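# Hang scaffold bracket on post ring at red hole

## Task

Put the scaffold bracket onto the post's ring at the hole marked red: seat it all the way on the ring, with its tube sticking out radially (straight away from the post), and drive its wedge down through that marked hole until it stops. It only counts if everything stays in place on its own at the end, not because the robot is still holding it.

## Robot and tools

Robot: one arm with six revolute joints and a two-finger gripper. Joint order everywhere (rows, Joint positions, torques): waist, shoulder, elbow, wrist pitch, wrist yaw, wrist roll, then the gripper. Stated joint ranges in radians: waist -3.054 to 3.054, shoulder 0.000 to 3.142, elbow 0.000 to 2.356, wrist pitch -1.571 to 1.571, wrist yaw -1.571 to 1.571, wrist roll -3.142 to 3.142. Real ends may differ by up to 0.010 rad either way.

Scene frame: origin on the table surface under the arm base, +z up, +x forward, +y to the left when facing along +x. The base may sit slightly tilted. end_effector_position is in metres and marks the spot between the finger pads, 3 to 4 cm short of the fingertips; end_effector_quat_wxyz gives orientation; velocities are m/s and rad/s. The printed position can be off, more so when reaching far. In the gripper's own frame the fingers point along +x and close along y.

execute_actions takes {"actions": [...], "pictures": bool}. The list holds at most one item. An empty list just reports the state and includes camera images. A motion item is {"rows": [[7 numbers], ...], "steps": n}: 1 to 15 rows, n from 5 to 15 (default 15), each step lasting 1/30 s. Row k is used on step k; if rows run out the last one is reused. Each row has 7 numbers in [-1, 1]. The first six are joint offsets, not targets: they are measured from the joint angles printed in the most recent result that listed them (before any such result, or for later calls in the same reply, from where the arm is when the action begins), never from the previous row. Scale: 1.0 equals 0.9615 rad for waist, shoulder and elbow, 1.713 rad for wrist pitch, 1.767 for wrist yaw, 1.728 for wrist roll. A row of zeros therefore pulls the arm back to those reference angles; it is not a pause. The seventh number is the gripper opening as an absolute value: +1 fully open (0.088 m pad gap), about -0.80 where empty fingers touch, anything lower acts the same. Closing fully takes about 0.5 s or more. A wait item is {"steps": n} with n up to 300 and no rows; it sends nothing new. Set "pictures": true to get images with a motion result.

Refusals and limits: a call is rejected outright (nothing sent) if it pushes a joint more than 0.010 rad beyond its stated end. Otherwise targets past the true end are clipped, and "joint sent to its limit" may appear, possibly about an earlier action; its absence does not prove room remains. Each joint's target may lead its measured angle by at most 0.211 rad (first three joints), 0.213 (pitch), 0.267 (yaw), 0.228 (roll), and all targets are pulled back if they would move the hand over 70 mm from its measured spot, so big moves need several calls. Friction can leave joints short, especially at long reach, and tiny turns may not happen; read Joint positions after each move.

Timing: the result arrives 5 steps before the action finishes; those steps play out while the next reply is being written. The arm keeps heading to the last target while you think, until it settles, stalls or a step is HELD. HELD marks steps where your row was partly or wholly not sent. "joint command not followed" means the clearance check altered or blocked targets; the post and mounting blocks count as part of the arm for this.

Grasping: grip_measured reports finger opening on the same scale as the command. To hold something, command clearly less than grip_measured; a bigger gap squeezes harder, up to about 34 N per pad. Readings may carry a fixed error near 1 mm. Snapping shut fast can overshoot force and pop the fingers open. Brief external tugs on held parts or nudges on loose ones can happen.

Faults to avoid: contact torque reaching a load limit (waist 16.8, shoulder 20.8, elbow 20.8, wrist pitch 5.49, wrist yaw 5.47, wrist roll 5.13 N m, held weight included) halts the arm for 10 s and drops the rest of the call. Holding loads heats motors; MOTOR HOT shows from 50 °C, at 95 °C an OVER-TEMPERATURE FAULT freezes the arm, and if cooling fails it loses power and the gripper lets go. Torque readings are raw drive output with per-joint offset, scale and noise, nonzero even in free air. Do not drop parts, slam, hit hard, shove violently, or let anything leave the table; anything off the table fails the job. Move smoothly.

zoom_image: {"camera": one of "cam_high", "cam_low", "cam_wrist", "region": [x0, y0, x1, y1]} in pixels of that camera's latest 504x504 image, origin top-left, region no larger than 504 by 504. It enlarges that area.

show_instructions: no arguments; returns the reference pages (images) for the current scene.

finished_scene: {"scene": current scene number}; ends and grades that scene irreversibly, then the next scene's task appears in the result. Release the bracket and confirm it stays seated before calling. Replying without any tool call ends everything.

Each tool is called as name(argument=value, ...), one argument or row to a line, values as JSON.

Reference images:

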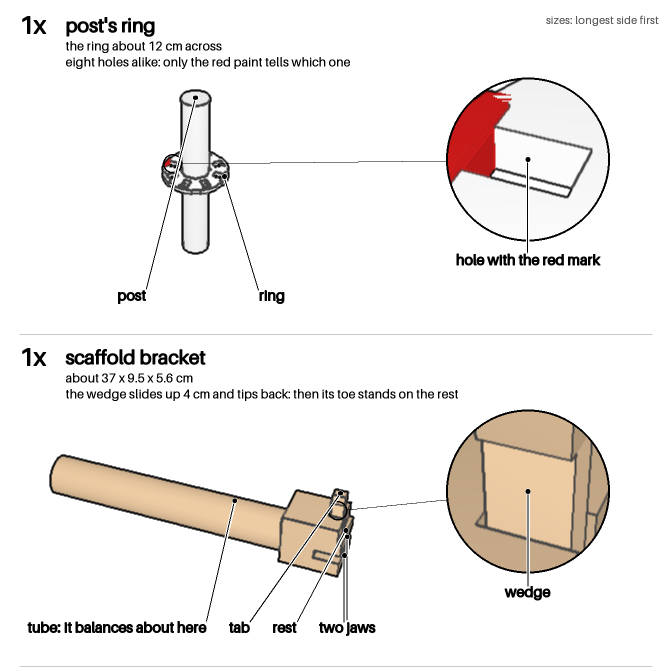

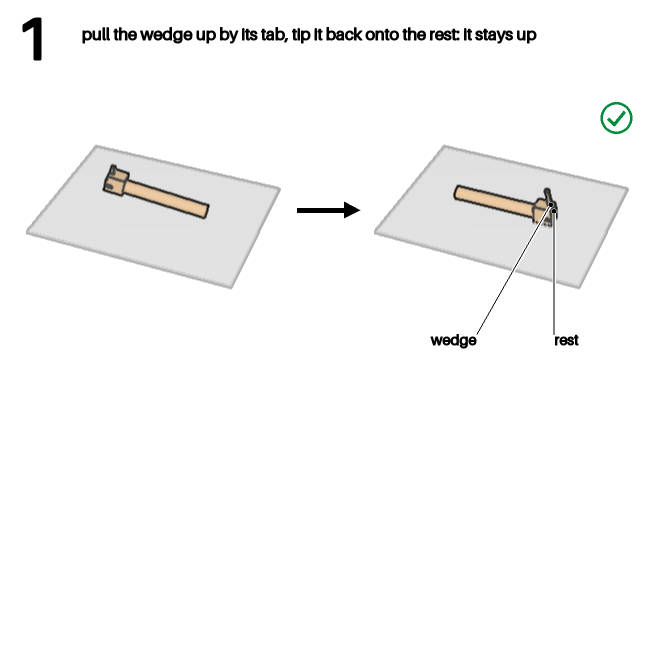

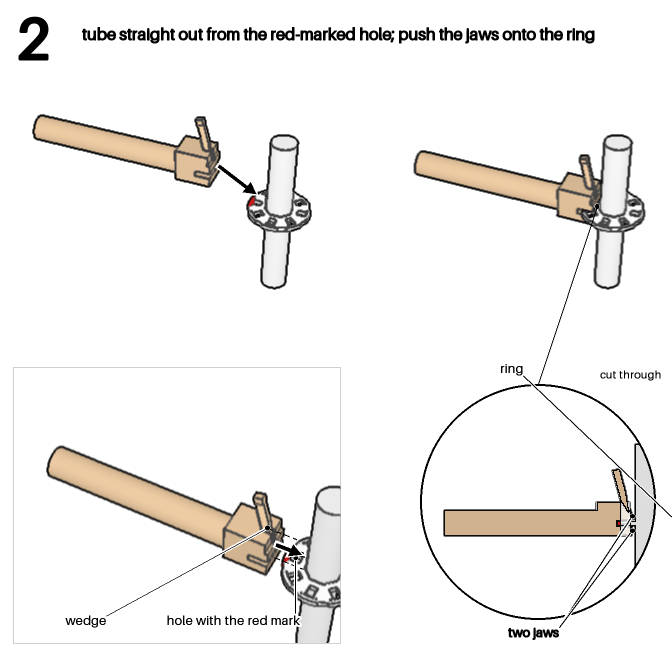

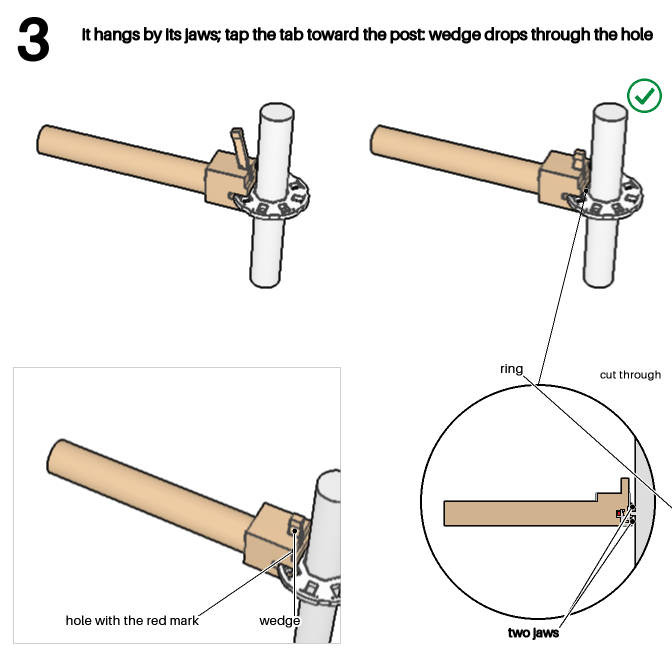

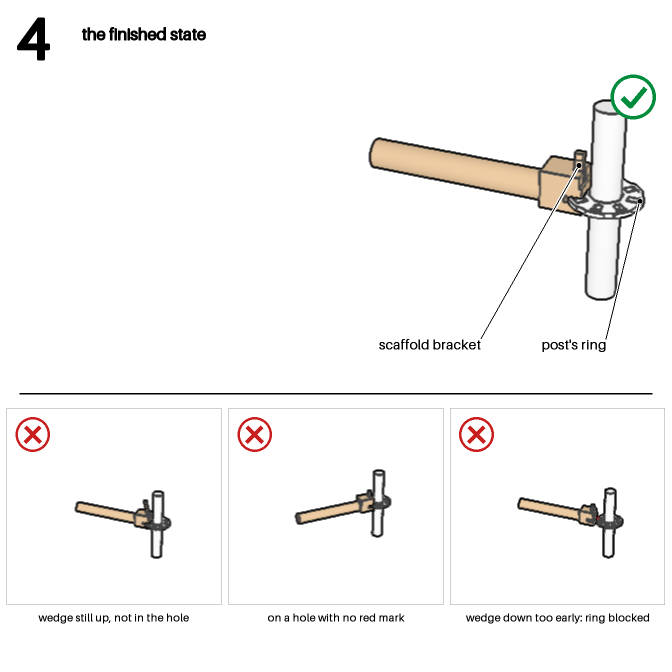

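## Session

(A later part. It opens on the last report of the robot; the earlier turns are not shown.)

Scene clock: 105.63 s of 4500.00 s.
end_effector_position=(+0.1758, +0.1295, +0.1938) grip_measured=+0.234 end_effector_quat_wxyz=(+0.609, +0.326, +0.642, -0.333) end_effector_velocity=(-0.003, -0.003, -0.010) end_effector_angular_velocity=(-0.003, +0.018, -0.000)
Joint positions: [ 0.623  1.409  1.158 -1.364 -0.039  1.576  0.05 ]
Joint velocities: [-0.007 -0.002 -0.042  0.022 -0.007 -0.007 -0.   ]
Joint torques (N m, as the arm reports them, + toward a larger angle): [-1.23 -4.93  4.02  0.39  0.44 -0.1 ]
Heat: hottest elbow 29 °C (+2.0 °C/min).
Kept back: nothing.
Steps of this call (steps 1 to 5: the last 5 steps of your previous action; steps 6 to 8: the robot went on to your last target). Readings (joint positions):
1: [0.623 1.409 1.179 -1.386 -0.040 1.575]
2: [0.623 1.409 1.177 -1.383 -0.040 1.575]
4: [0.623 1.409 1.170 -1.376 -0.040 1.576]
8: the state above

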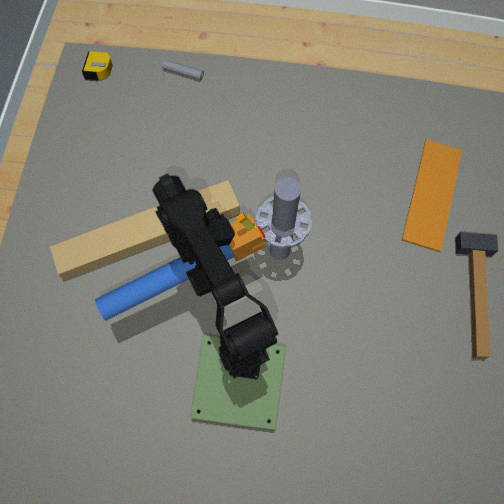

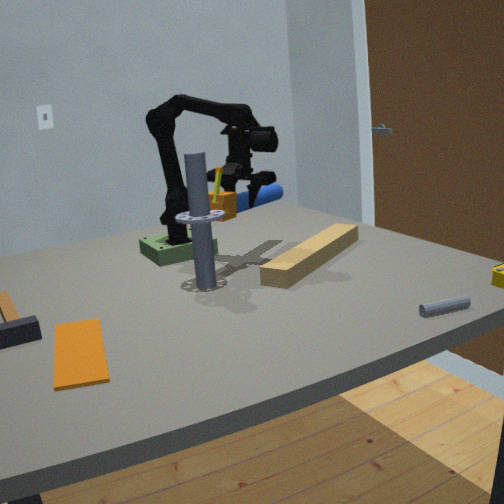

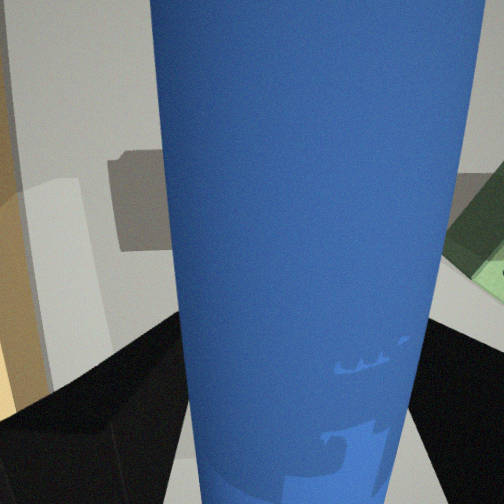

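execute_actions(
  actions=[
    {"rows": [[-0.02,0,0.015,-0.004,0,-0.012,-0.6],[-0.02,0,0.03,-0.008,0,-0.012,-0.6],[-0.02,0,0.044,-0.014,0,-0.012,-0.6],[-0.02,0,0.044,-0.014,0,-0.012,-0.6],[-0.02,0,0.044,-0.014,0,-0.012,-0.6],[-0.035,0,0.044,-0.014,0,-0.02,-0.6],[-0.05,0,0.044,-0.014,0,-0.028,-0.6],[-0.065,0,0.044,-0.014,0,-0.036,-0.6],[-0.08,0,0.044,-0.014,0,-0.044,-0.6]], "steps": 15},
  ],
)

execute_actions(
  actions=[
    {"steps": 8},
  ],
  pictures=true,
)

zoom_image(
  camera="cam_high",
  region=[215, 200, 295, 270],
)

zoom_image(
  camera="cam_low",
  region=[180, 160, 300, 245],
)

Scene clock: 107.10 s of 4500.00 s.
end_effector_position=(+0.1756, +0.1284, +0.2003) grip_measured=+0.234 end_effector_quat_wxyz=(+0.596, +0.330, +0.656, -0.325) end_effector_velocity=(+0.006, -0.003, +0.015) end_effector_angular_velocity=(+0.176, +0.079, -0.007)
Joint positions: [ 0.591  1.409  1.182 -1.392 -0.081  1.536  0.05 ]
Joint velocities: [-0.154 -0.007  0.046 -0.037 -0.183 -0.154 -0.   ]
Joint torques (N m, as the arm reports them, + toward a larger angle): [-3.02 -4.95  5.85  0.83  1.93 -0.56]
Heat: hottest elbow 29 °C (+2.0 °C/min).
Steps of this call (steps 1 to 30: the robot went on to your last target; steps 31 to 34: nothing new was sent; steps 35 to 44: the first 10 steps of this action). Readings (joint positions):
35: [0.622 1.409 1.155 -1.361 -0.040 1.575]
36: [0.620 1.409 1.156 -1.362 -0.042 1.573]
38: [0.615 1.409 1.165 -1.370 -0.050 1.567]
42: [0.603 1.409 1.177 -1.386 -0.066 1.550]
44: the state above

Scene clock: 107.37 s of 4500.00 s.
end_effector_position=(+0.1758, +0.1281, +0.2008) grip_measured=+0.234 end_effector_quat_wxyz=(+0.592, +0.332, +0.661, -0.321) end_effector_velocity=(-0.005, -0.001, +0.000) end_effector_angular_velocity=(+0.010, +0.028, +0.028)
Joint positions: [ 0.58   1.409  1.183 -1.394 -0.094  1.521  0.05 ]
Joint velocities: [-0.007 -0.002 -0.002 -0.022 -0.022 -0.037 -0.   ]
Joint torques (N m, as the arm reports them, + toward a larger angle): [-3.47 -4.99  6.15  0.89  2.26 -0.65]
Heat: hottest elbow 29 °C (+2.0 °C/min).
Kept back: nothing.
Steps of this call (steps 1 to 5: the last 5 steps of your previous action; steps 6 to 8: the robot went on to your last target). Readings (joint positions):
1: [0.586 1.409 1.183 -1.393 -0.086 1.532]
2: [0.584 1.409 1.183 -1.393 -0.089 1.529]
4: [0.582 1.409 1.183 -1.394 -0.092 1.525]
8: the state above

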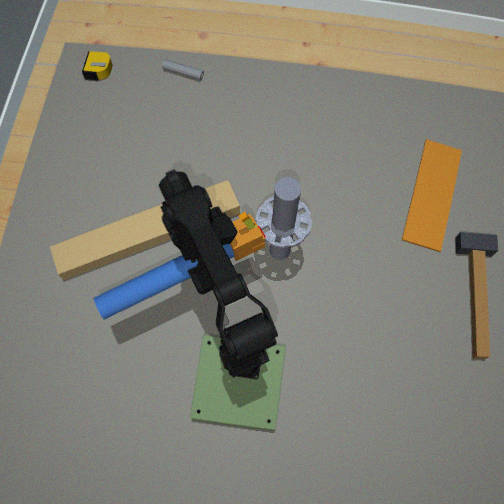

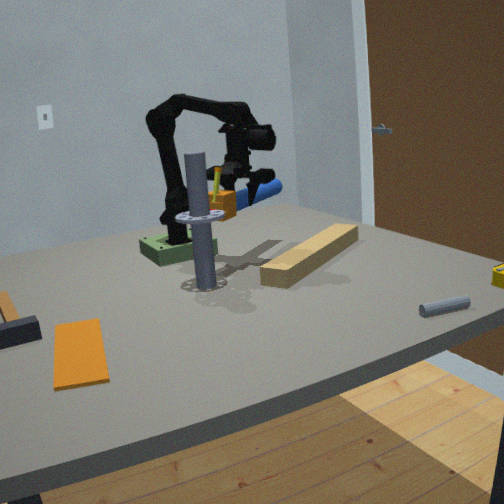

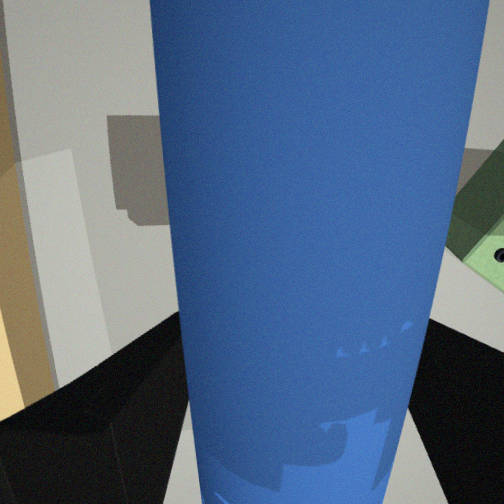

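Region (215, 200, 295, 270) of cam_high's 504x504 image, scaled by 6.300, with more detail than that image has; it fills the top 441 rows of this view, and the rest is white.

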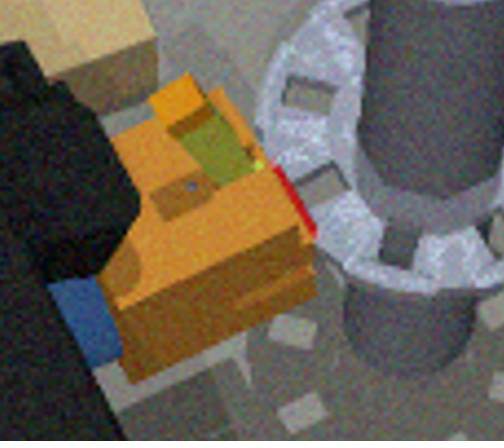

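Region (180, 160, 300, 245) of cam_low's 504x504 image, scaled by 4.200, with more detail than that image has; it fills the top 357 rows of this view, and the rest is white.

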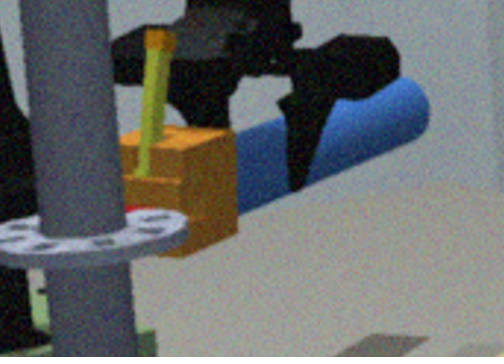

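execute_actions(
  actions=[
    {"rows": [[0.05,0,0,0,0.05,0.05,-0.6],[0.095,0,0,0,0.05,0.075,-0.6],[0.095,0,0,0,0.05,0.075,-0.6],[0.095,0,0.015,-0.006,0.05,0.075,-0.6],[0.095,0,0.03,-0.012,0.05,0.075,-0.6],[0.095,0,0.045,-0.02,0.05,0.075,-0.6]], "steps": 13},
  ],
)

execute_actions(
  actions=[
    {"steps": 6},
  ],
  pictures=true,
)

zoom_image(
  camera="cam_low",
  region=[195, 175, 255, 225],
)

Scene clock: 108.23 s of 4500.00 s.
end_effector_position=(+0.1706, +0.1315, +0.2031) grip_measured=+0.234 end_effector_quat_wxyz=(+0.611, +0.323, +0.632, -0.350) end_effector_velocity=(+0.006, +0.020, +0.037) end_effector_angular_velocity=(+0.027, -0.085, -0.067)
Joint positions: [ 0.661  1.413  1.198 -1.416 -0.015  1.636  0.05 ]
Joint velocities: [ 0.071 -0.002  0.149 -0.066  0.022  0.139 -0.   ]
Joint torques (N m, as the arm reports them, + toward a larger angle): [ 0.16 -5.45  6.    0.24  0.24  0.06]
Heat: hottest elbow 29 °C (+2.0 °C/min).
Steps of this call (steps 1 to 18: the robot went on to your last target; steps 19 to 26: the first 8 steps of this action). Readings (joint positions):
19: [0.586 1.409 1.183 -1.393 -0.085 1.529]
20: [0.604 1.409 1.183 -1.388 -0.055 1.557]
22: [0.636 1.412 1.183 -1.388 -0.026 1.600]
26: the state above

Scene clock: 108.43 s of 4500.00 s.
end_effector_position=(+0.1707, +0.1327, +0.2061) grip_measured=+0.234 end_effector_quat_wxyz=(+0.612, +0.325, +0.630, -0.351) end_effector_velocity=(-0.005, -0.003, +0.000) end_effector_angular_velocity=(-0.020, +0.013, +0.000)
Joint positions: [ 0.667  1.413  1.21  -1.424 -0.012  1.647  0.05 ]
Joint velocities: [ 0.007 -0.002 -0.002 -0.022  0.007  0.007 -0.   ]
Joint torques (N m, as the arm reports them, + toward a larger angle): [ 0.24 -5.35  6.11  0.13  0.21  0.08]
Heat: hottest elbow 29 °C (+2.0 °C/min).
Kept back: nothing.
Steps of this call (steps 1 to 5: the last 5 steps of your previous action; step 6: the robot went on to your last target). Readings (joint positions):
1: [0.663 1.413 1.203 -1.417 -0.013 1.640]
2: [0.665 1.413 1.206 -1.418 -0.013 1.642]
4: [0.666 1.413 1.209 -1.421 -0.012 1.645]
6: the state above

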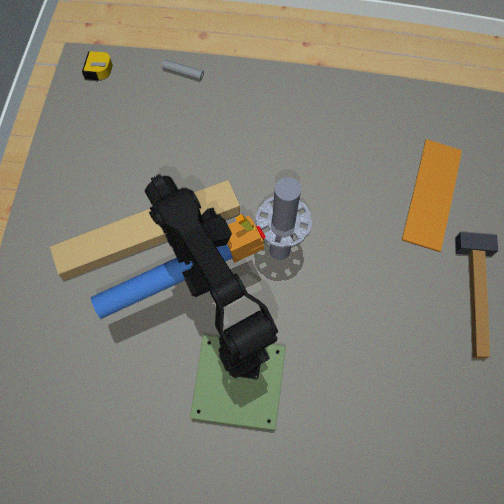

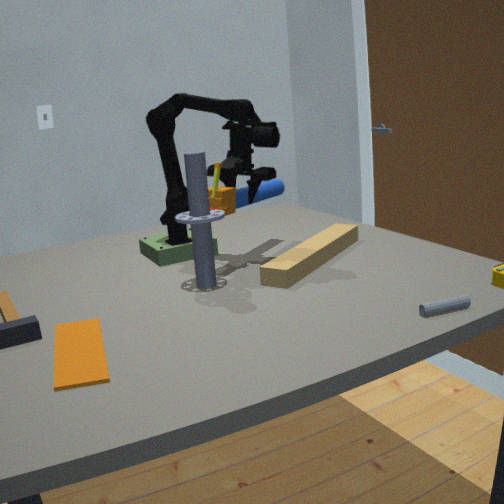

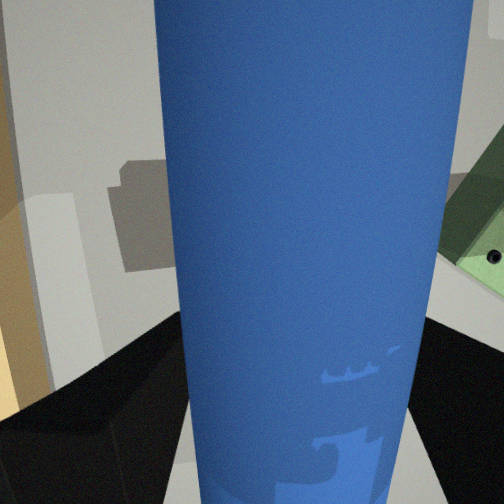

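Region (195, 175, 255, 225) of cam_low's 504x504 image, scaled by 8.400, with more detail than that image has.

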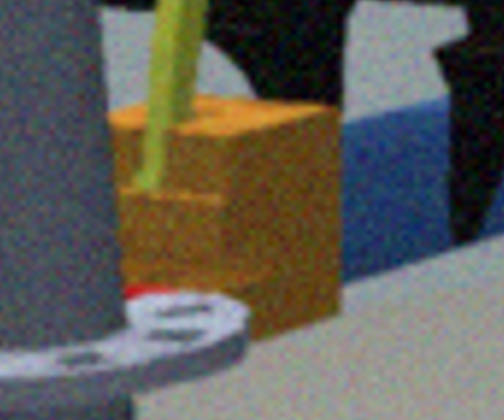

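execute_actions(
  actions=[
    {"rows": [[0,0,0.03,-0.015,0,0,-0.6],[0,0,0.06,-0.03,0,0,-0.6],[0,0,0.09,-0.048,0,0,-0.6]], "steps": 12},
  ],
)

execute_actions(
  actions=[
    {"steps": 6},
  ],
  pictures=true,
)

zoom_image(
  camera="cam_low",
  region=[195, 170, 255, 220],
)

zoom_image(
  camera="cam_high",
  region=[215, 195, 295, 265],
)

Scene clock: 109.33 s of 4500.00 s.
end_effector_position=(+0.1696, +0.1322, +0.2212) grip_measured=+0.234 end_effector_quat_wxyz=(+0.611, +0.324, +0.630, -0.353) end_effector_velocity=(+0.013, +0.011, +0.040) end_effector_angular_velocity=(+0.067, -0.075, +0.005)
Joint positions: [ 0.668  1.417  1.273 -1.488 -0.012  1.648  0.05 ]
Joint velocities: [-0.002 -0.002  0.164 -0.066 -0.007 -0.007  0.   ]
Joint torques (N m, as the arm reports them, + toward a larger angle): [-0.13 -5.44  5.35 -0.1   0.01 -0.05]
Heat: hottest elbow 29 °C (+2.0 °C/min).
Steps of this call (steps 1 to 20: the robot went on to your last target; steps 21 to 27: the first 7 steps of this action). Readings (joint positions):
21: [0.668 1.413 1.212 -1.427 -0.012 1.648]
22: [0.668 1.414 1.219 -1.439 -0.012 1.648]
24: [0.668 1.417 1.244 -1.472 -0.012 1.648]
27: the state above

Scene clock: 109.53 s of 4500.00 s.
end_effector_position=(+0.1683, +0.1312, +0.2227) grip_measured=+0.234 end_effector_quat_wxyz=(+0.610, +0.322, +0.631, -0.355) end_effector_velocity=(-0.004, -0.002, +0.001) end_effector_angular_velocity=(-0.003, +0.019, +0.019)
Joint positions: [ 0.668  1.417  1.279 -1.501 -0.012  1.648  0.05 ]
Joint velocities: [-0.002 -0.002  0.002 -0.022 -0.007 -0.022 -0.   ]
Joint torques (N m, as the arm reports them, + toward a larger angle): [-0.14 -5.44  6.05  0.07 -0.02 -0.06]
Heat: hottest elbow 29 °C (+2.0 °C/min).
Kept back: nothing.
Steps of this call (steps 1 to 5: the last 5 steps of your previous action; step 6: the robot went on to your last target). Readings (joint positions):
1: [0.668 1.417 1.277 -1.491 -0.012 1.648]
2: [0.668 1.417 1.278 -1.495 -0.012 1.648]
4: [0.668 1.417 1.279 -1.500 -0.012 1.648]
6: the state above

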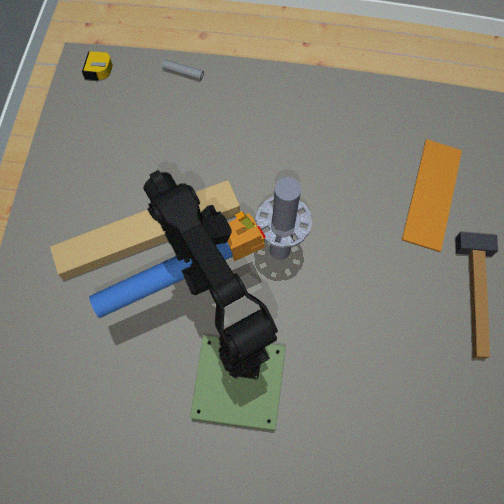

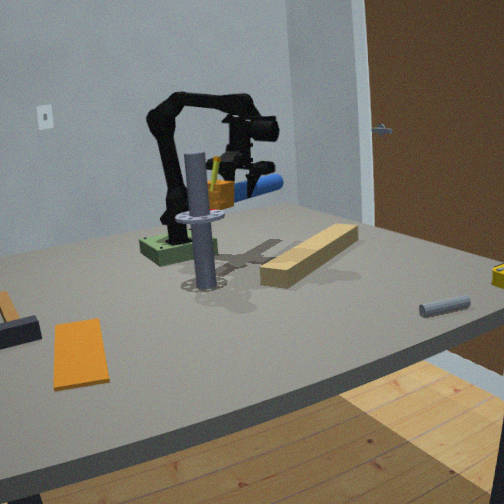

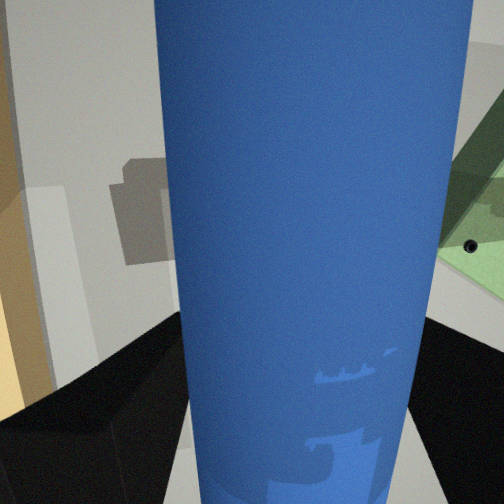

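Region (195, 170, 255, 220) of cam_low's 504x504 image, scaled by 8.400, with more detail than that image has.

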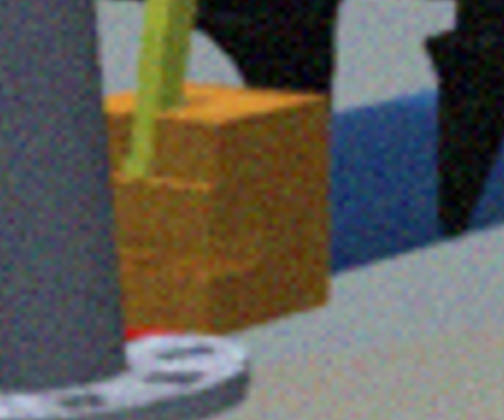

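Region (215, 195, 295, 265) of cam_high's 504x504 image, scaled by 6.300, with more detail than that image has; it fills the top 441 rows of this view, and the rest is white.

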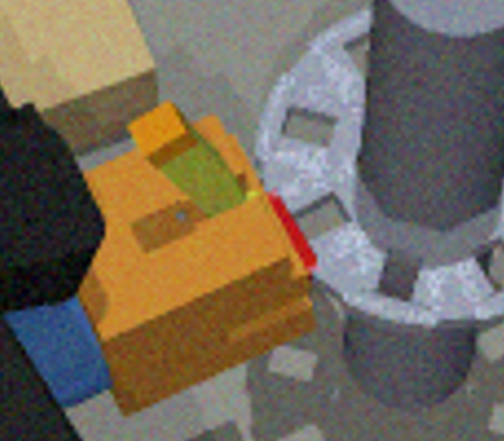

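execute_actions(
  actions=[
    {"rows": [[0,-0.012,-0.03,0.02,0,0,-0.6],[0,-0.024,-0.06,0.04,0,0,-0.6],[0,-0.036,-0.095,0.06,0,0,-0.6],[0,-0.05,-0.127,0.075,0,0,-0.6]], "steps": 14},
  ],
)

execute_actions(
  actions=[
    {"steps": 6},
  ],
  pictures=true,
)

zoom_image(
  camera="cam_low",
  region=[195, 180, 255, 230],
)

zoom_image(
  camera="cam_high",
  region=[215, 200, 295, 270],
)

Scene clock: 111.10 s of 4500.00 s.
end_effector_position=(+0.1682, +0.1310, +0.1990) grip_measured=+0.234 end_effector_quat_wxyz=(+0.614, +0.330, +0.628, -0.347) end_effector_velocity=(+0.005, +0.007, -0.025) end_effector_angular_velocity=(+0.067, -0.051, +0.005)
Joint positions: [ 0.668  1.389  1.163 -1.388 -0.012  1.648  0.05 ]
Joint velocities: [-0.002 -0.037 -0.125  0.168 -0.022 -0.007 -0.   ]
Joint torques (N m, as the arm reports them, + toward a larger angle): [-0.07 -6.7   5.16  0.64 -0.01  0.  ]
Heat: hottest elbow 29 °C (+1.0 °C/min).
Steps of this call (steps 1 to 30: the robot went on to your last target; steps 31 to 38: nothing new was sent; steps 39 to 47: the first 9 steps of this action). Readings (joint positions):
39: [0.668 1.417 1.278 -1.500 -0.012 1.648]
40: [0.668 1.414 1.268 -1.485 -0.012 1.648]
42: [0.668 1.401 1.230 -1.432 -0.012 1.648]
46: [0.668 1.390 1.168 -1.394 -0.012 1.648]
47: the state above

Scene clock: 111.30 s of 4500.00 s.
end_effector_position=(+0.1693, +0.1319, +0.1993) grip_measured=+0.234 end_effector_quat_wxyz=(+0.616, +0.334, +0.626, -0.342) end_effector_velocity=(-0.001, -0.000, +0.002) end_effector_angular_velocity=(+0.016, -0.009, +0.005)
Joint positions: [ 0.668  1.382  1.159 -1.376 -0.012  1.648  0.05 ]
Joint velocities: [-0.002 -0.017 -0.007  0.007 -0.007 -0.007 -0.   ]
Joint torques (N m, as the arm reports them, + toward a larger angle): [-0.1  -6.27  4.55  0.61  0.    0.  ]
Heat: hottest elbow 29 °C (+1.0 °C/min).
Kept back: nothing.
Steps of this call (steps 1 to 5: the last 5 steps of your previous action; step 6: the robot went on to your last target). Readings (joint positions):
1: [0.668 1.388 1.160 -1.383 -0.012 1.648]
2: [0.668 1.387 1.159 -1.380 -0.012 1.648]
4: [0.668 1.384 1.159 -1.377 -0.012 1.648]
6: the state above

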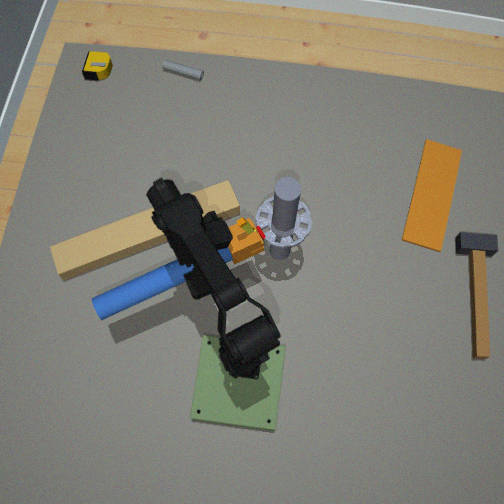

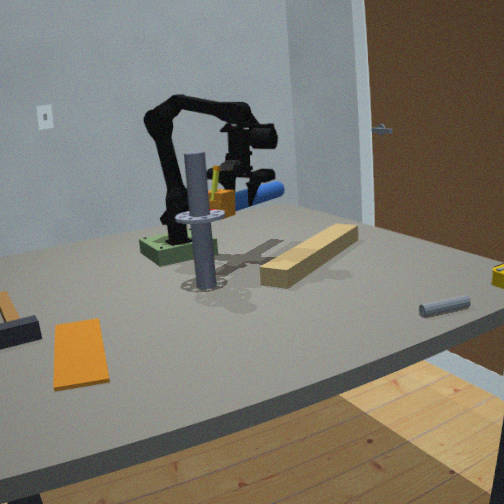

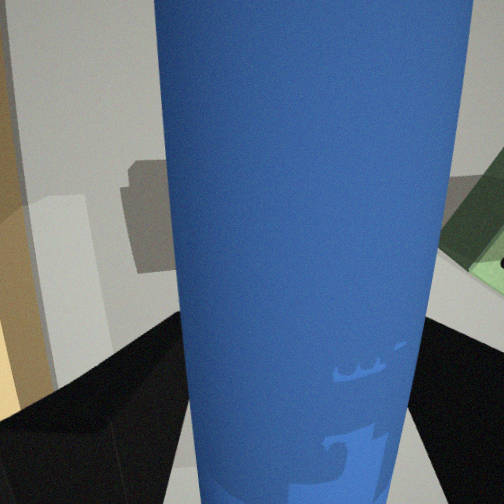

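Region (195, 180, 255, 230) of cam_low's 504x504 image, scaled by 8.400, with more detail than that image has.

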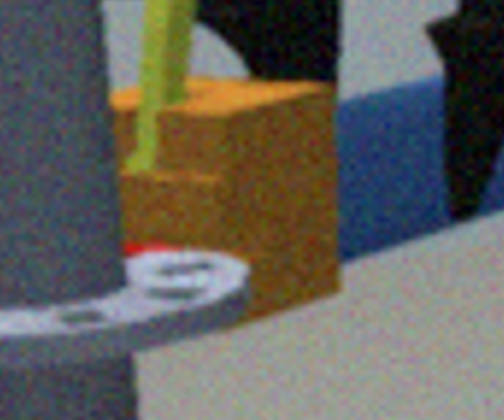

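Region (215, 200, 295, 270) of cam_high's 504x504 image, scaled by 6.300, with more detail than that image has; it fills the top 441 rows of this view, and the rest is white.

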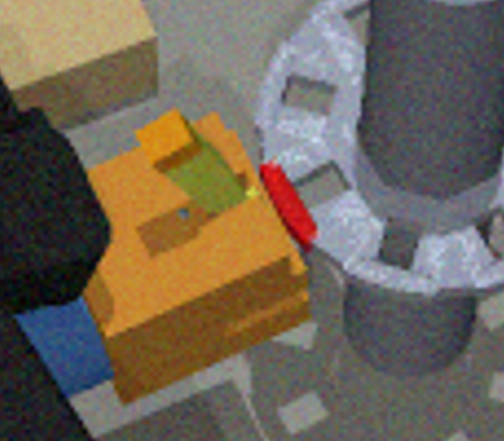

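execute_actions(
  actions=[
    {"rows": [[0,-0.01,-0.008,0.012,0.005,0,-0.6],[0,-0.02,-0.016,0.026,0.008,0,-0.6],[0,-0.025,-0.016,0.026,0.008,0,-0.6],[0,-0.025,-0.016,0.026,0.008,0,-0.6],[0,-0.025,-0.016,0.026,0.008,0,-0.6],[-0.012,-0.025,-0.016,0.026,0.01,-0.007,-0.6],[-0.024,-0.025,-0.016,0.026,0.014,-0.014,-0.6],[-0.036,-0.025,-0.016,0.026,0.018,-0.02,-0.6],[-0.048,-0.025,-0.016,0.026,0.022,-0.027,-0.6],[-0.06,-0.025,-0.016,0.026,0.026,-0.033,-0.6],[-0.07,-0.025,-0.016,0.026,0.03,-0.04,-0.6]], "steps": 15},
  ],
)

execute_actions(
  actions=[
    {"steps": 8},
  ],
  pictures=true,
)

zoom_image(
  camera="cam_high",
  region=[215, 200, 295, 270],
)

Scene clock: 112.03 s of 4500.00 s.
end_effector_position=(+0.1757, +0.1316, +0.1979) grip_measured=+0.234 end_effector_quat_wxyz=(+0.623, +0.344, +0.622, -0.328) end_effector_velocity=(+0.002, -0.008, +0.008) end_effector_angular_velocity=(+0.118, +0.044, +0.110)
Joint positions: [ 0.65   1.371  1.144 -1.337 -0.011  1.623  0.05 ]
Joint velocities: [-0.12  -0.037  0.002 -0.007 -0.125 -0.227 -0.   ]
Joint torques (N m, as the arm reports them, + toward a larger angle): [-2.53 -6.    4.59  0.77  1.62 -0.32]
Heat: hottest elbow 29 °C (+1.0 °C/min).
Steps of this call (steps 1 to 12: the robot went on to your last target; steps 13 to 22: the first 10 steps of this action). Readings (joint positions):
13: [0.668 1.382 1.156 -1.373 -0.012 1.648]
14: [0.668 1.380 1.153 -1.364 -0.011 1.648]
16: [0.668 1.377 1.148 -1.346 -0.007 1.648]
20: [0.659 1.372 1.145 -1.338 -0.000 1.635]
22: the state above

Scene clock: 112.30 s of 4500.00 s.
end_effector_position=(+0.1770, +0.1285, +0.1982) grip_measured=+0.233 end_effector_quat_wxyz=(+0.627, +0.337, +0.624, -0.322) end_effector_velocity=(+0.085, -0.087, -0.010) end_effector_angular_velocity=(-0.375, -0.375, +0.057)
Joint positions: [ 0.636  1.366  1.142 -1.337 -0.009  1.589  0.05 ]
Joint velocities: [-0.188 -0.002 -0.042  0.125  0.52  -0.256  0.006]
Joint torques (N m, as the arm reports them, + toward a larger angle): [-2.58 -5.69  5.08  0.86  1.62 -0.07]
Heat: hottest elbow 29 °C (+1.0 °C/min).
Kept back: nothing.
Steps of this call (steps 1 to 5: the last 5 steps of your previous action; steps 6 to 8: the robot went on to your last target). Readings (joint positions):
1: [0.646 1.370 1.144 -1.337 -0.016 1.616]
2: [0.644 1.369 1.144 -1.338 -0.019 1.611]
4: [0.642 1.367 1.144 -1.339 -0.021 1.605]
8: the state above

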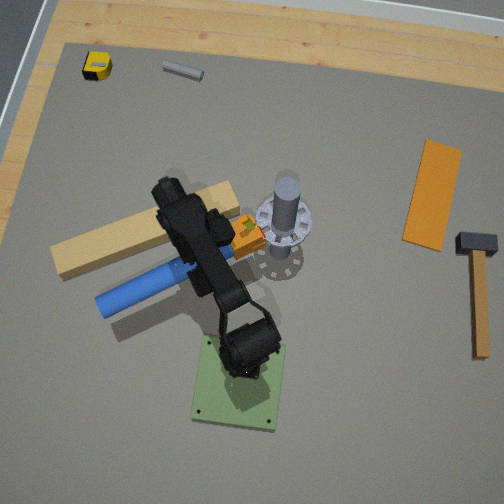

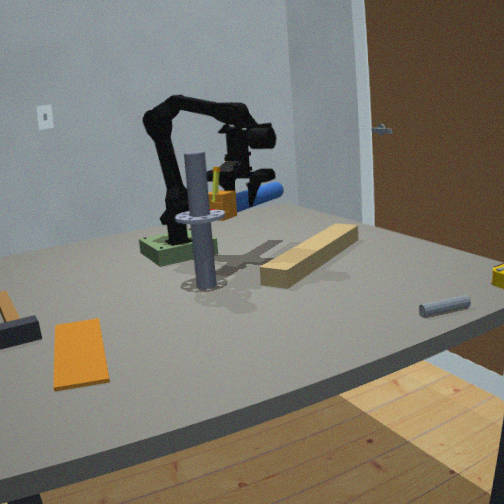

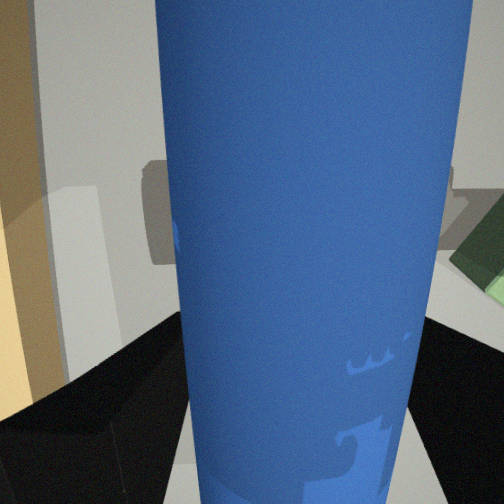

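Region (215, 200, 295, 270) of cam_high's 504x504 image, scaled by 6.300, with more detail than that image has; it fills the top 441 rows of this view, and the rest is white.

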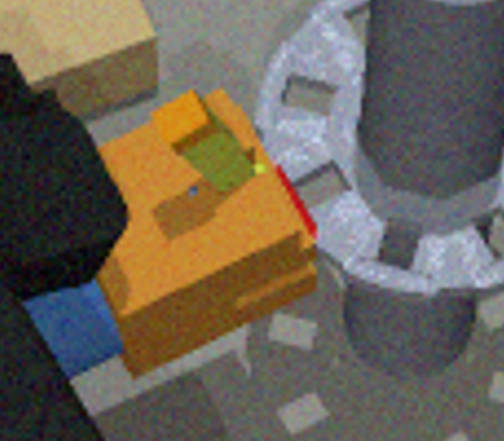

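It's starting to move (velocity at the end). Continue pushing.

execute_actions(
  actions=[
    {"rows": [[-0.03,0,0,0,0.01,-0.017,-0.6],[-0.06,0,0,0,0.01,-0.033,-0.6],[-0.09,0,0,0,0.01,-0.05,-0.6],[-0.12,0,0,0,0.01,-0.067,-0.6]], "steps": 12},
  ],
  pictures=true,
)

zoom_image(
  camera="cam_high",
  region=[180, 170, 330, 320],
)

Scene clock: 112.80 s of 4500.00 s.
end_effector_position=(+0.1896, +0.1066, +0.1970) grip_measured=+0.233 end_effector_quat_wxyz=(+0.634, +0.332, +0.616, -0.329) end_effector_velocity=(+0.021, -0.048, -0.000) end_effector_angular_velocity=(-0.007, +0.026, -0.044)
Joint positions: [ 0.54   1.366  1.137 -1.338  0.018  1.495  0.05 ]
Joint velocities: [-0.242 -0.002 -0.002 -0.022 -0.007 -0.198 -0.   ]
Joint torques (N m, as the arm reports them, + toward a larger angle): [ 0.09 -4.71  5.07  0.56 -0.27 -0.07]
Heat: hottest elbow 29 °C (+1.0 °C/min).
Steps of this call (steps 1 to 8: the robot went on to your last target; steps 9 to 15: the first 7 steps of this action). Readings (joint positions):
9: [0.603 1.366 1.137 -1.331 0.032 1.577]
10: [0.601 1.366 1.137 -1.331 0.027 1.567]
12: [0.580 1.366 1.137 -1.335 0.019 1.531]
15: the state above

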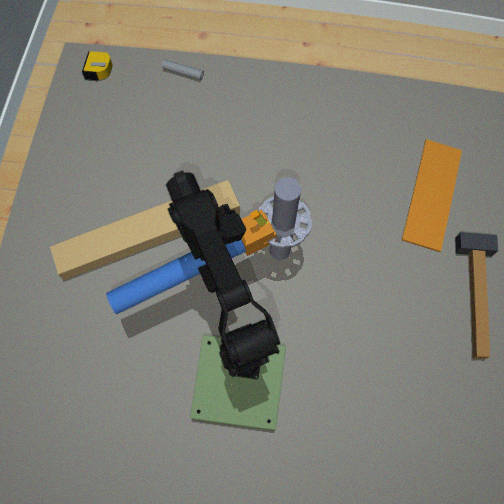

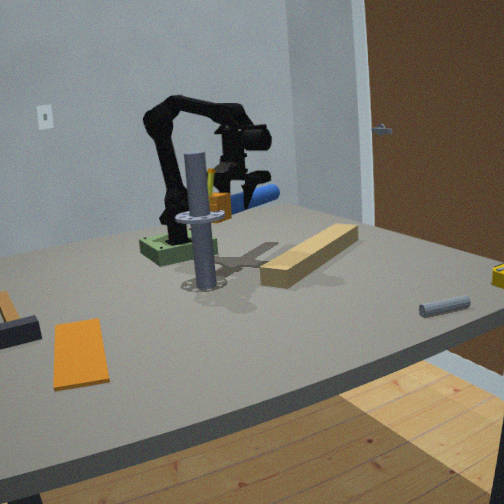

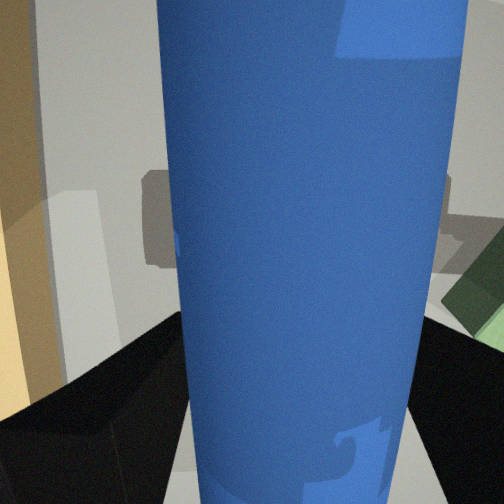

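Region (180, 170, 330, 320) of cam_high's 504x504 image, scaled by 3.360, with more detail than that image has.

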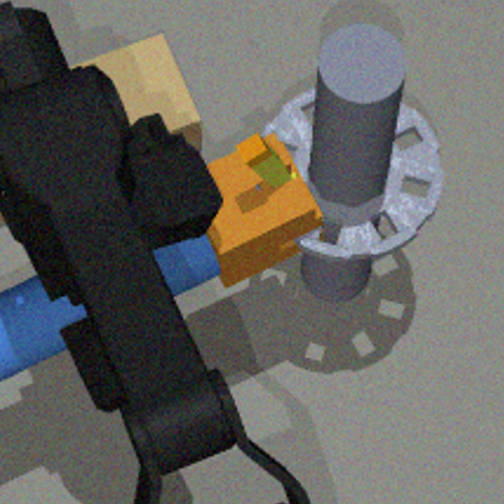

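It went on. Check state and finish pushing.

execute_actions(
  actions=[
    {"rows": [[-0.02,0,0,0,0,-0.012,-0.6],[-0.04,0,0,0,0,-0.022,-0.6]], "steps": 10},
  ],
)

execute_actions(
  actions=[
    {"steps": 6},
  ],
  pictures=true,
)

zoom_image(
  camera="cam_high",
  region=[180, 170, 330, 320],
)

zoom_image(
  camera="cam_low",
  region=[180, 160, 300, 245],
)

Scene clock: 113.27 s of 4500.00 s.
end_effector_position=(+0.1901, +0.1044, +0.1970) grip_measured=+0.234 end_effector_quat_wxyz=(+0.631, +0.331, +0.622, -0.325) end_effector_velocity=(-0.005, -0.002, +0.001) end_effector_angular_velocity=(+0.024, +0.033, +0.000)
Joint positions: [ 0.521  1.366  1.137 -1.341  0.005  1.469  0.05 ]
Joint velocities: [-0.022 -0.007 -0.002 -0.022 -0.037 -0.022 -0.   ]
Joint torques (N m, as the arm reports them, + toward a larger angle): [-1.66 -4.72  4.68  0.74  0.54 -0.22]
Heat: hottest elbow 29 °C (+1.0 °C/min).
Steps of this call (steps 1 to 5: the last 5 steps of your previous action; steps 6 to 9: the robot went on to your last target; steps 10 to 14: the first 5 steps of this action). Readings (joint positions):
10: [0.528 1.366 1.137 -1.339 0.013 1.481]
11: [0.527 1.366 1.137 -1.340 0.011 1.478]
13: [0.522 1.366 1.137 -1.341 0.006 1.471]
14: the state above

Scene clock: 113.47 s of 4500.00 s.
end_effector_position=(+0.1901, +0.1043, +0.1970) grip_measured=+0.234 end_effector_quat_wxyz=(+0.630, +0.331, +0.623, -0.324) end_effector_velocity=(-0.005, -0.003, -0.000) end_effector_angular_velocity=(-0.004, +0.023, +0.000)
Joint positions: [ 0.519  1.366  1.137 -1.341  0.002  1.466  0.05 ]
Joint velocities: [-0.007 -0.002 -0.002 -0.022 -0.007 -0.007 -0.   ]
Joint torques (N m, as the arm reports them, + toward a larger angle): [-1.79 -4.68  4.65  0.78  0.67 -0.27]
Heat: hottest elbow 29 °C (+1.0 °C/min).
Kept back: nothing.
Steps of this call (steps 1 to 5: the last 5 steps of your previous action; step 6: the robot went on to your last target). Readings (joint positions):
1: [0.520 1.366 1.137 -1.341 0.004 1.468]
2: [0.520 1.366 1.137 -1.341 0.003 1.468]
4: [0.520 1.366 1.137 -1.341 0.003 1.467]
6: the state above

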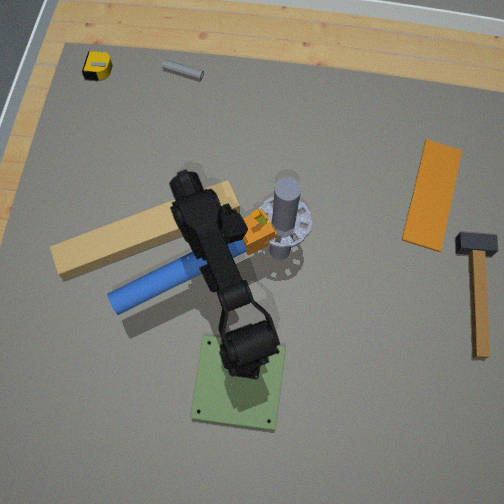

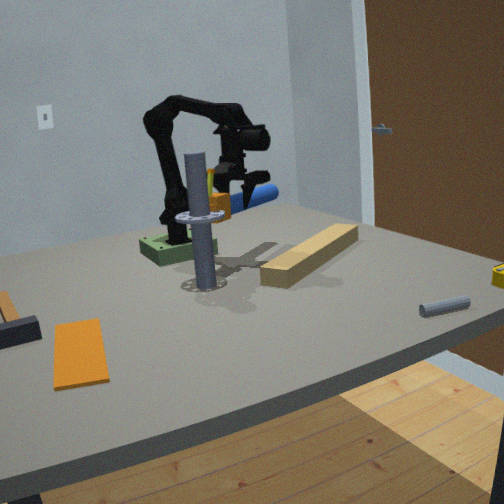

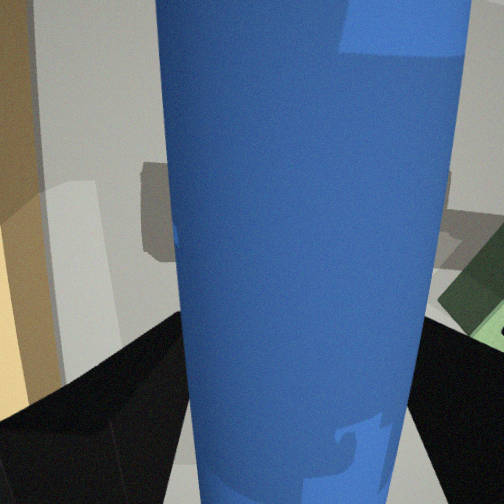

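Region (180, 170, 330, 320) of cam_high's 504x504 image, scaled by 3.360, with more detail than that image has.

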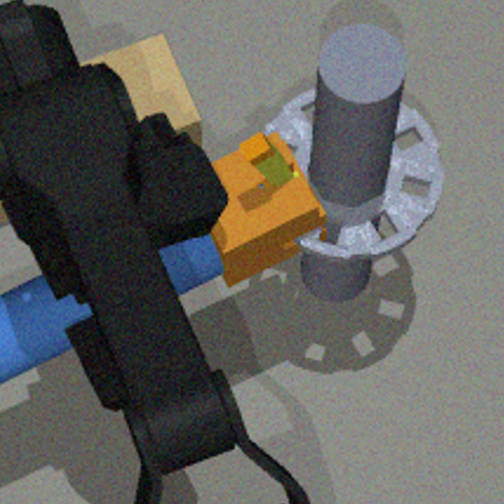

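Region (180, 160, 300, 245) of cam_low's 504x504 image, scaled by 4.200, with more detail than that image has; it fills the top 357 rows of this view, and the rest is white.

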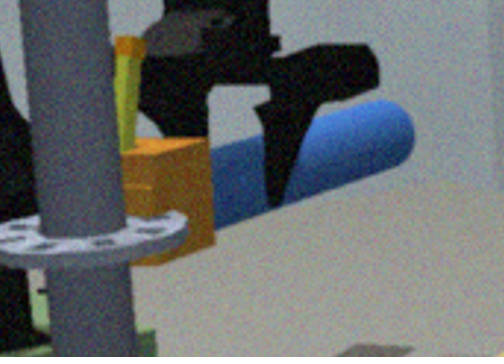

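execute_actions(
  actions=[
    {"rows": [[0.015,0,0,0,0,0.008,-0.2],[0.015,0,0,0,0,0.008,0.2],[0.015,0,0,0,0,0.008,0.6],[0.015,0,0,0,0,0.008,1],[0.015,0,0,0,0,0.008,1],[0.015,0,0,0,0,0.008,1],[0.015,0,0,0,0,0.008,1],[0.015,0,0,0,0,0.008,1],[0.015,0,0.06,-0.02,0,0.008,1],[0.015,0,0.12,-0.04,0,0.008,1],[0.015,0.01,0.18,-0.06,0,0.008,1],[0.015,0.02,0.25,-0.08,0,0.008,1],[0.015,0.028,0.333,-0.093,0,0.008,1]], "steps": 15},
  ],
)

execute_actions(
  actions=[
    {"steps": 10},
  ],
  pictures=true,
)

Scene clock: 115.27 s of 4500.00 s.
end_effector_position=(+0.1890, +0.1057, +0.2024) grip_measured=+0.555 end_effector_quat_wxyz=(+0.631, +0.330, +0.622, -0.326) end_effector_velocity=(-0.008, -0.000, +0.142) end_effector_angular_velocity=(-0.058, +0.088, +0.014)
Joint positions: [ 0.53   1.368  1.16  -1.365  0.006  1.477  0.066]
Joint velocities: [ 0.022  0.085  0.632 -0.652  0.007  0.007  0.176]
Joint torques (N m, as the arm reports them, + toward a larger angle): [ 0.26 -5.56  7.38  0.61 -0.14  0.07]
Heat: hottest elbow 29 °C (+1.0 °C/min).
Steps of this call (steps 1 to 15: the robot went on to your last target; steps 16 to 44: nothing new was sent; steps 45 to 54: the first 10 steps of this action). Readings (joint positions):
45: [0.519 1.366 1.137 -1.341 0.002 1.465]
46: [0.519 1.366 1.137 -1.341 0.002 1.465]
48: [0.520 1.366 1.137 -1.341 0.003 1.469]
52: [0.526 1.366 1.137 -1.340 0.005 1.476]
54: the state above

Scene clock: 115.60 s of 4500.00 s.
end_effector_position=(+0.2085, +0.1172, +0.2720) grip_measured=+1.000 end_effector_quat_wxyz=(+0.656, +0.371, +0.593, -0.283) end_effector_velocity=(-0.014, -0.006, -0.002) end_effector_angular_velocity=(-0.040, +0.104, +0.032)
Joint positions: [ 0.531  1.383  1.443 -1.491  0.006  1.478  0.088]
Joint velocities: [-0.007  0.032  0.032 -0.11  -0.022 -0.037  0.   ]
Joint torques (N m, as the arm reports them, + toward a larger angle): [ 0.27 -3.95  5.36  0.56 -0.13  0.04]
Heat: hottest elbow 29 °C (+1.0 °C/min).
Kept back: nothing.
Steps of this call (steps 1 to 5: the last 5 steps of your previous action; steps 6 to 10: the robot went on to your last target). Readings (joint positions):
1: [0.530 1.372 1.189 -1.387 0.006 1.478]
2: [0.530 1.376 1.230 -1.411 0.006 1.478]
4: [0.530 1.383 1.332 -1.449 0.006 1.478]
8: [0.531 1.382 1.437 -1.484 0.006 1.478]
10: the state above

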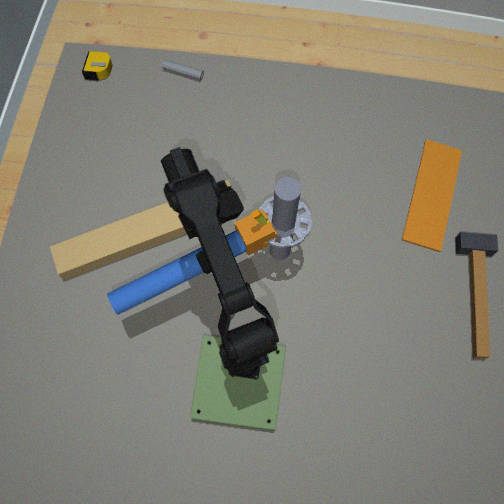

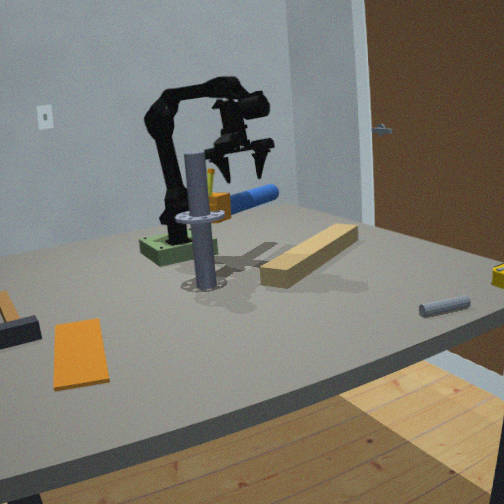

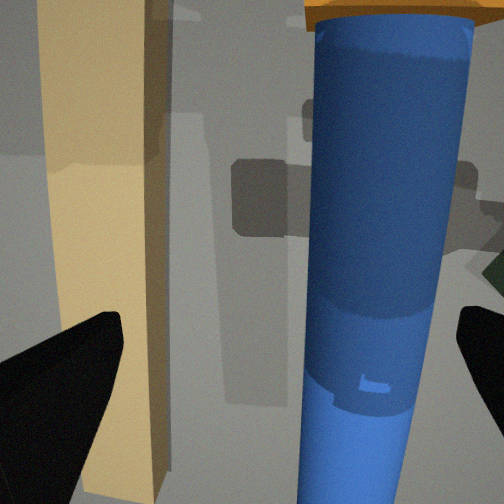

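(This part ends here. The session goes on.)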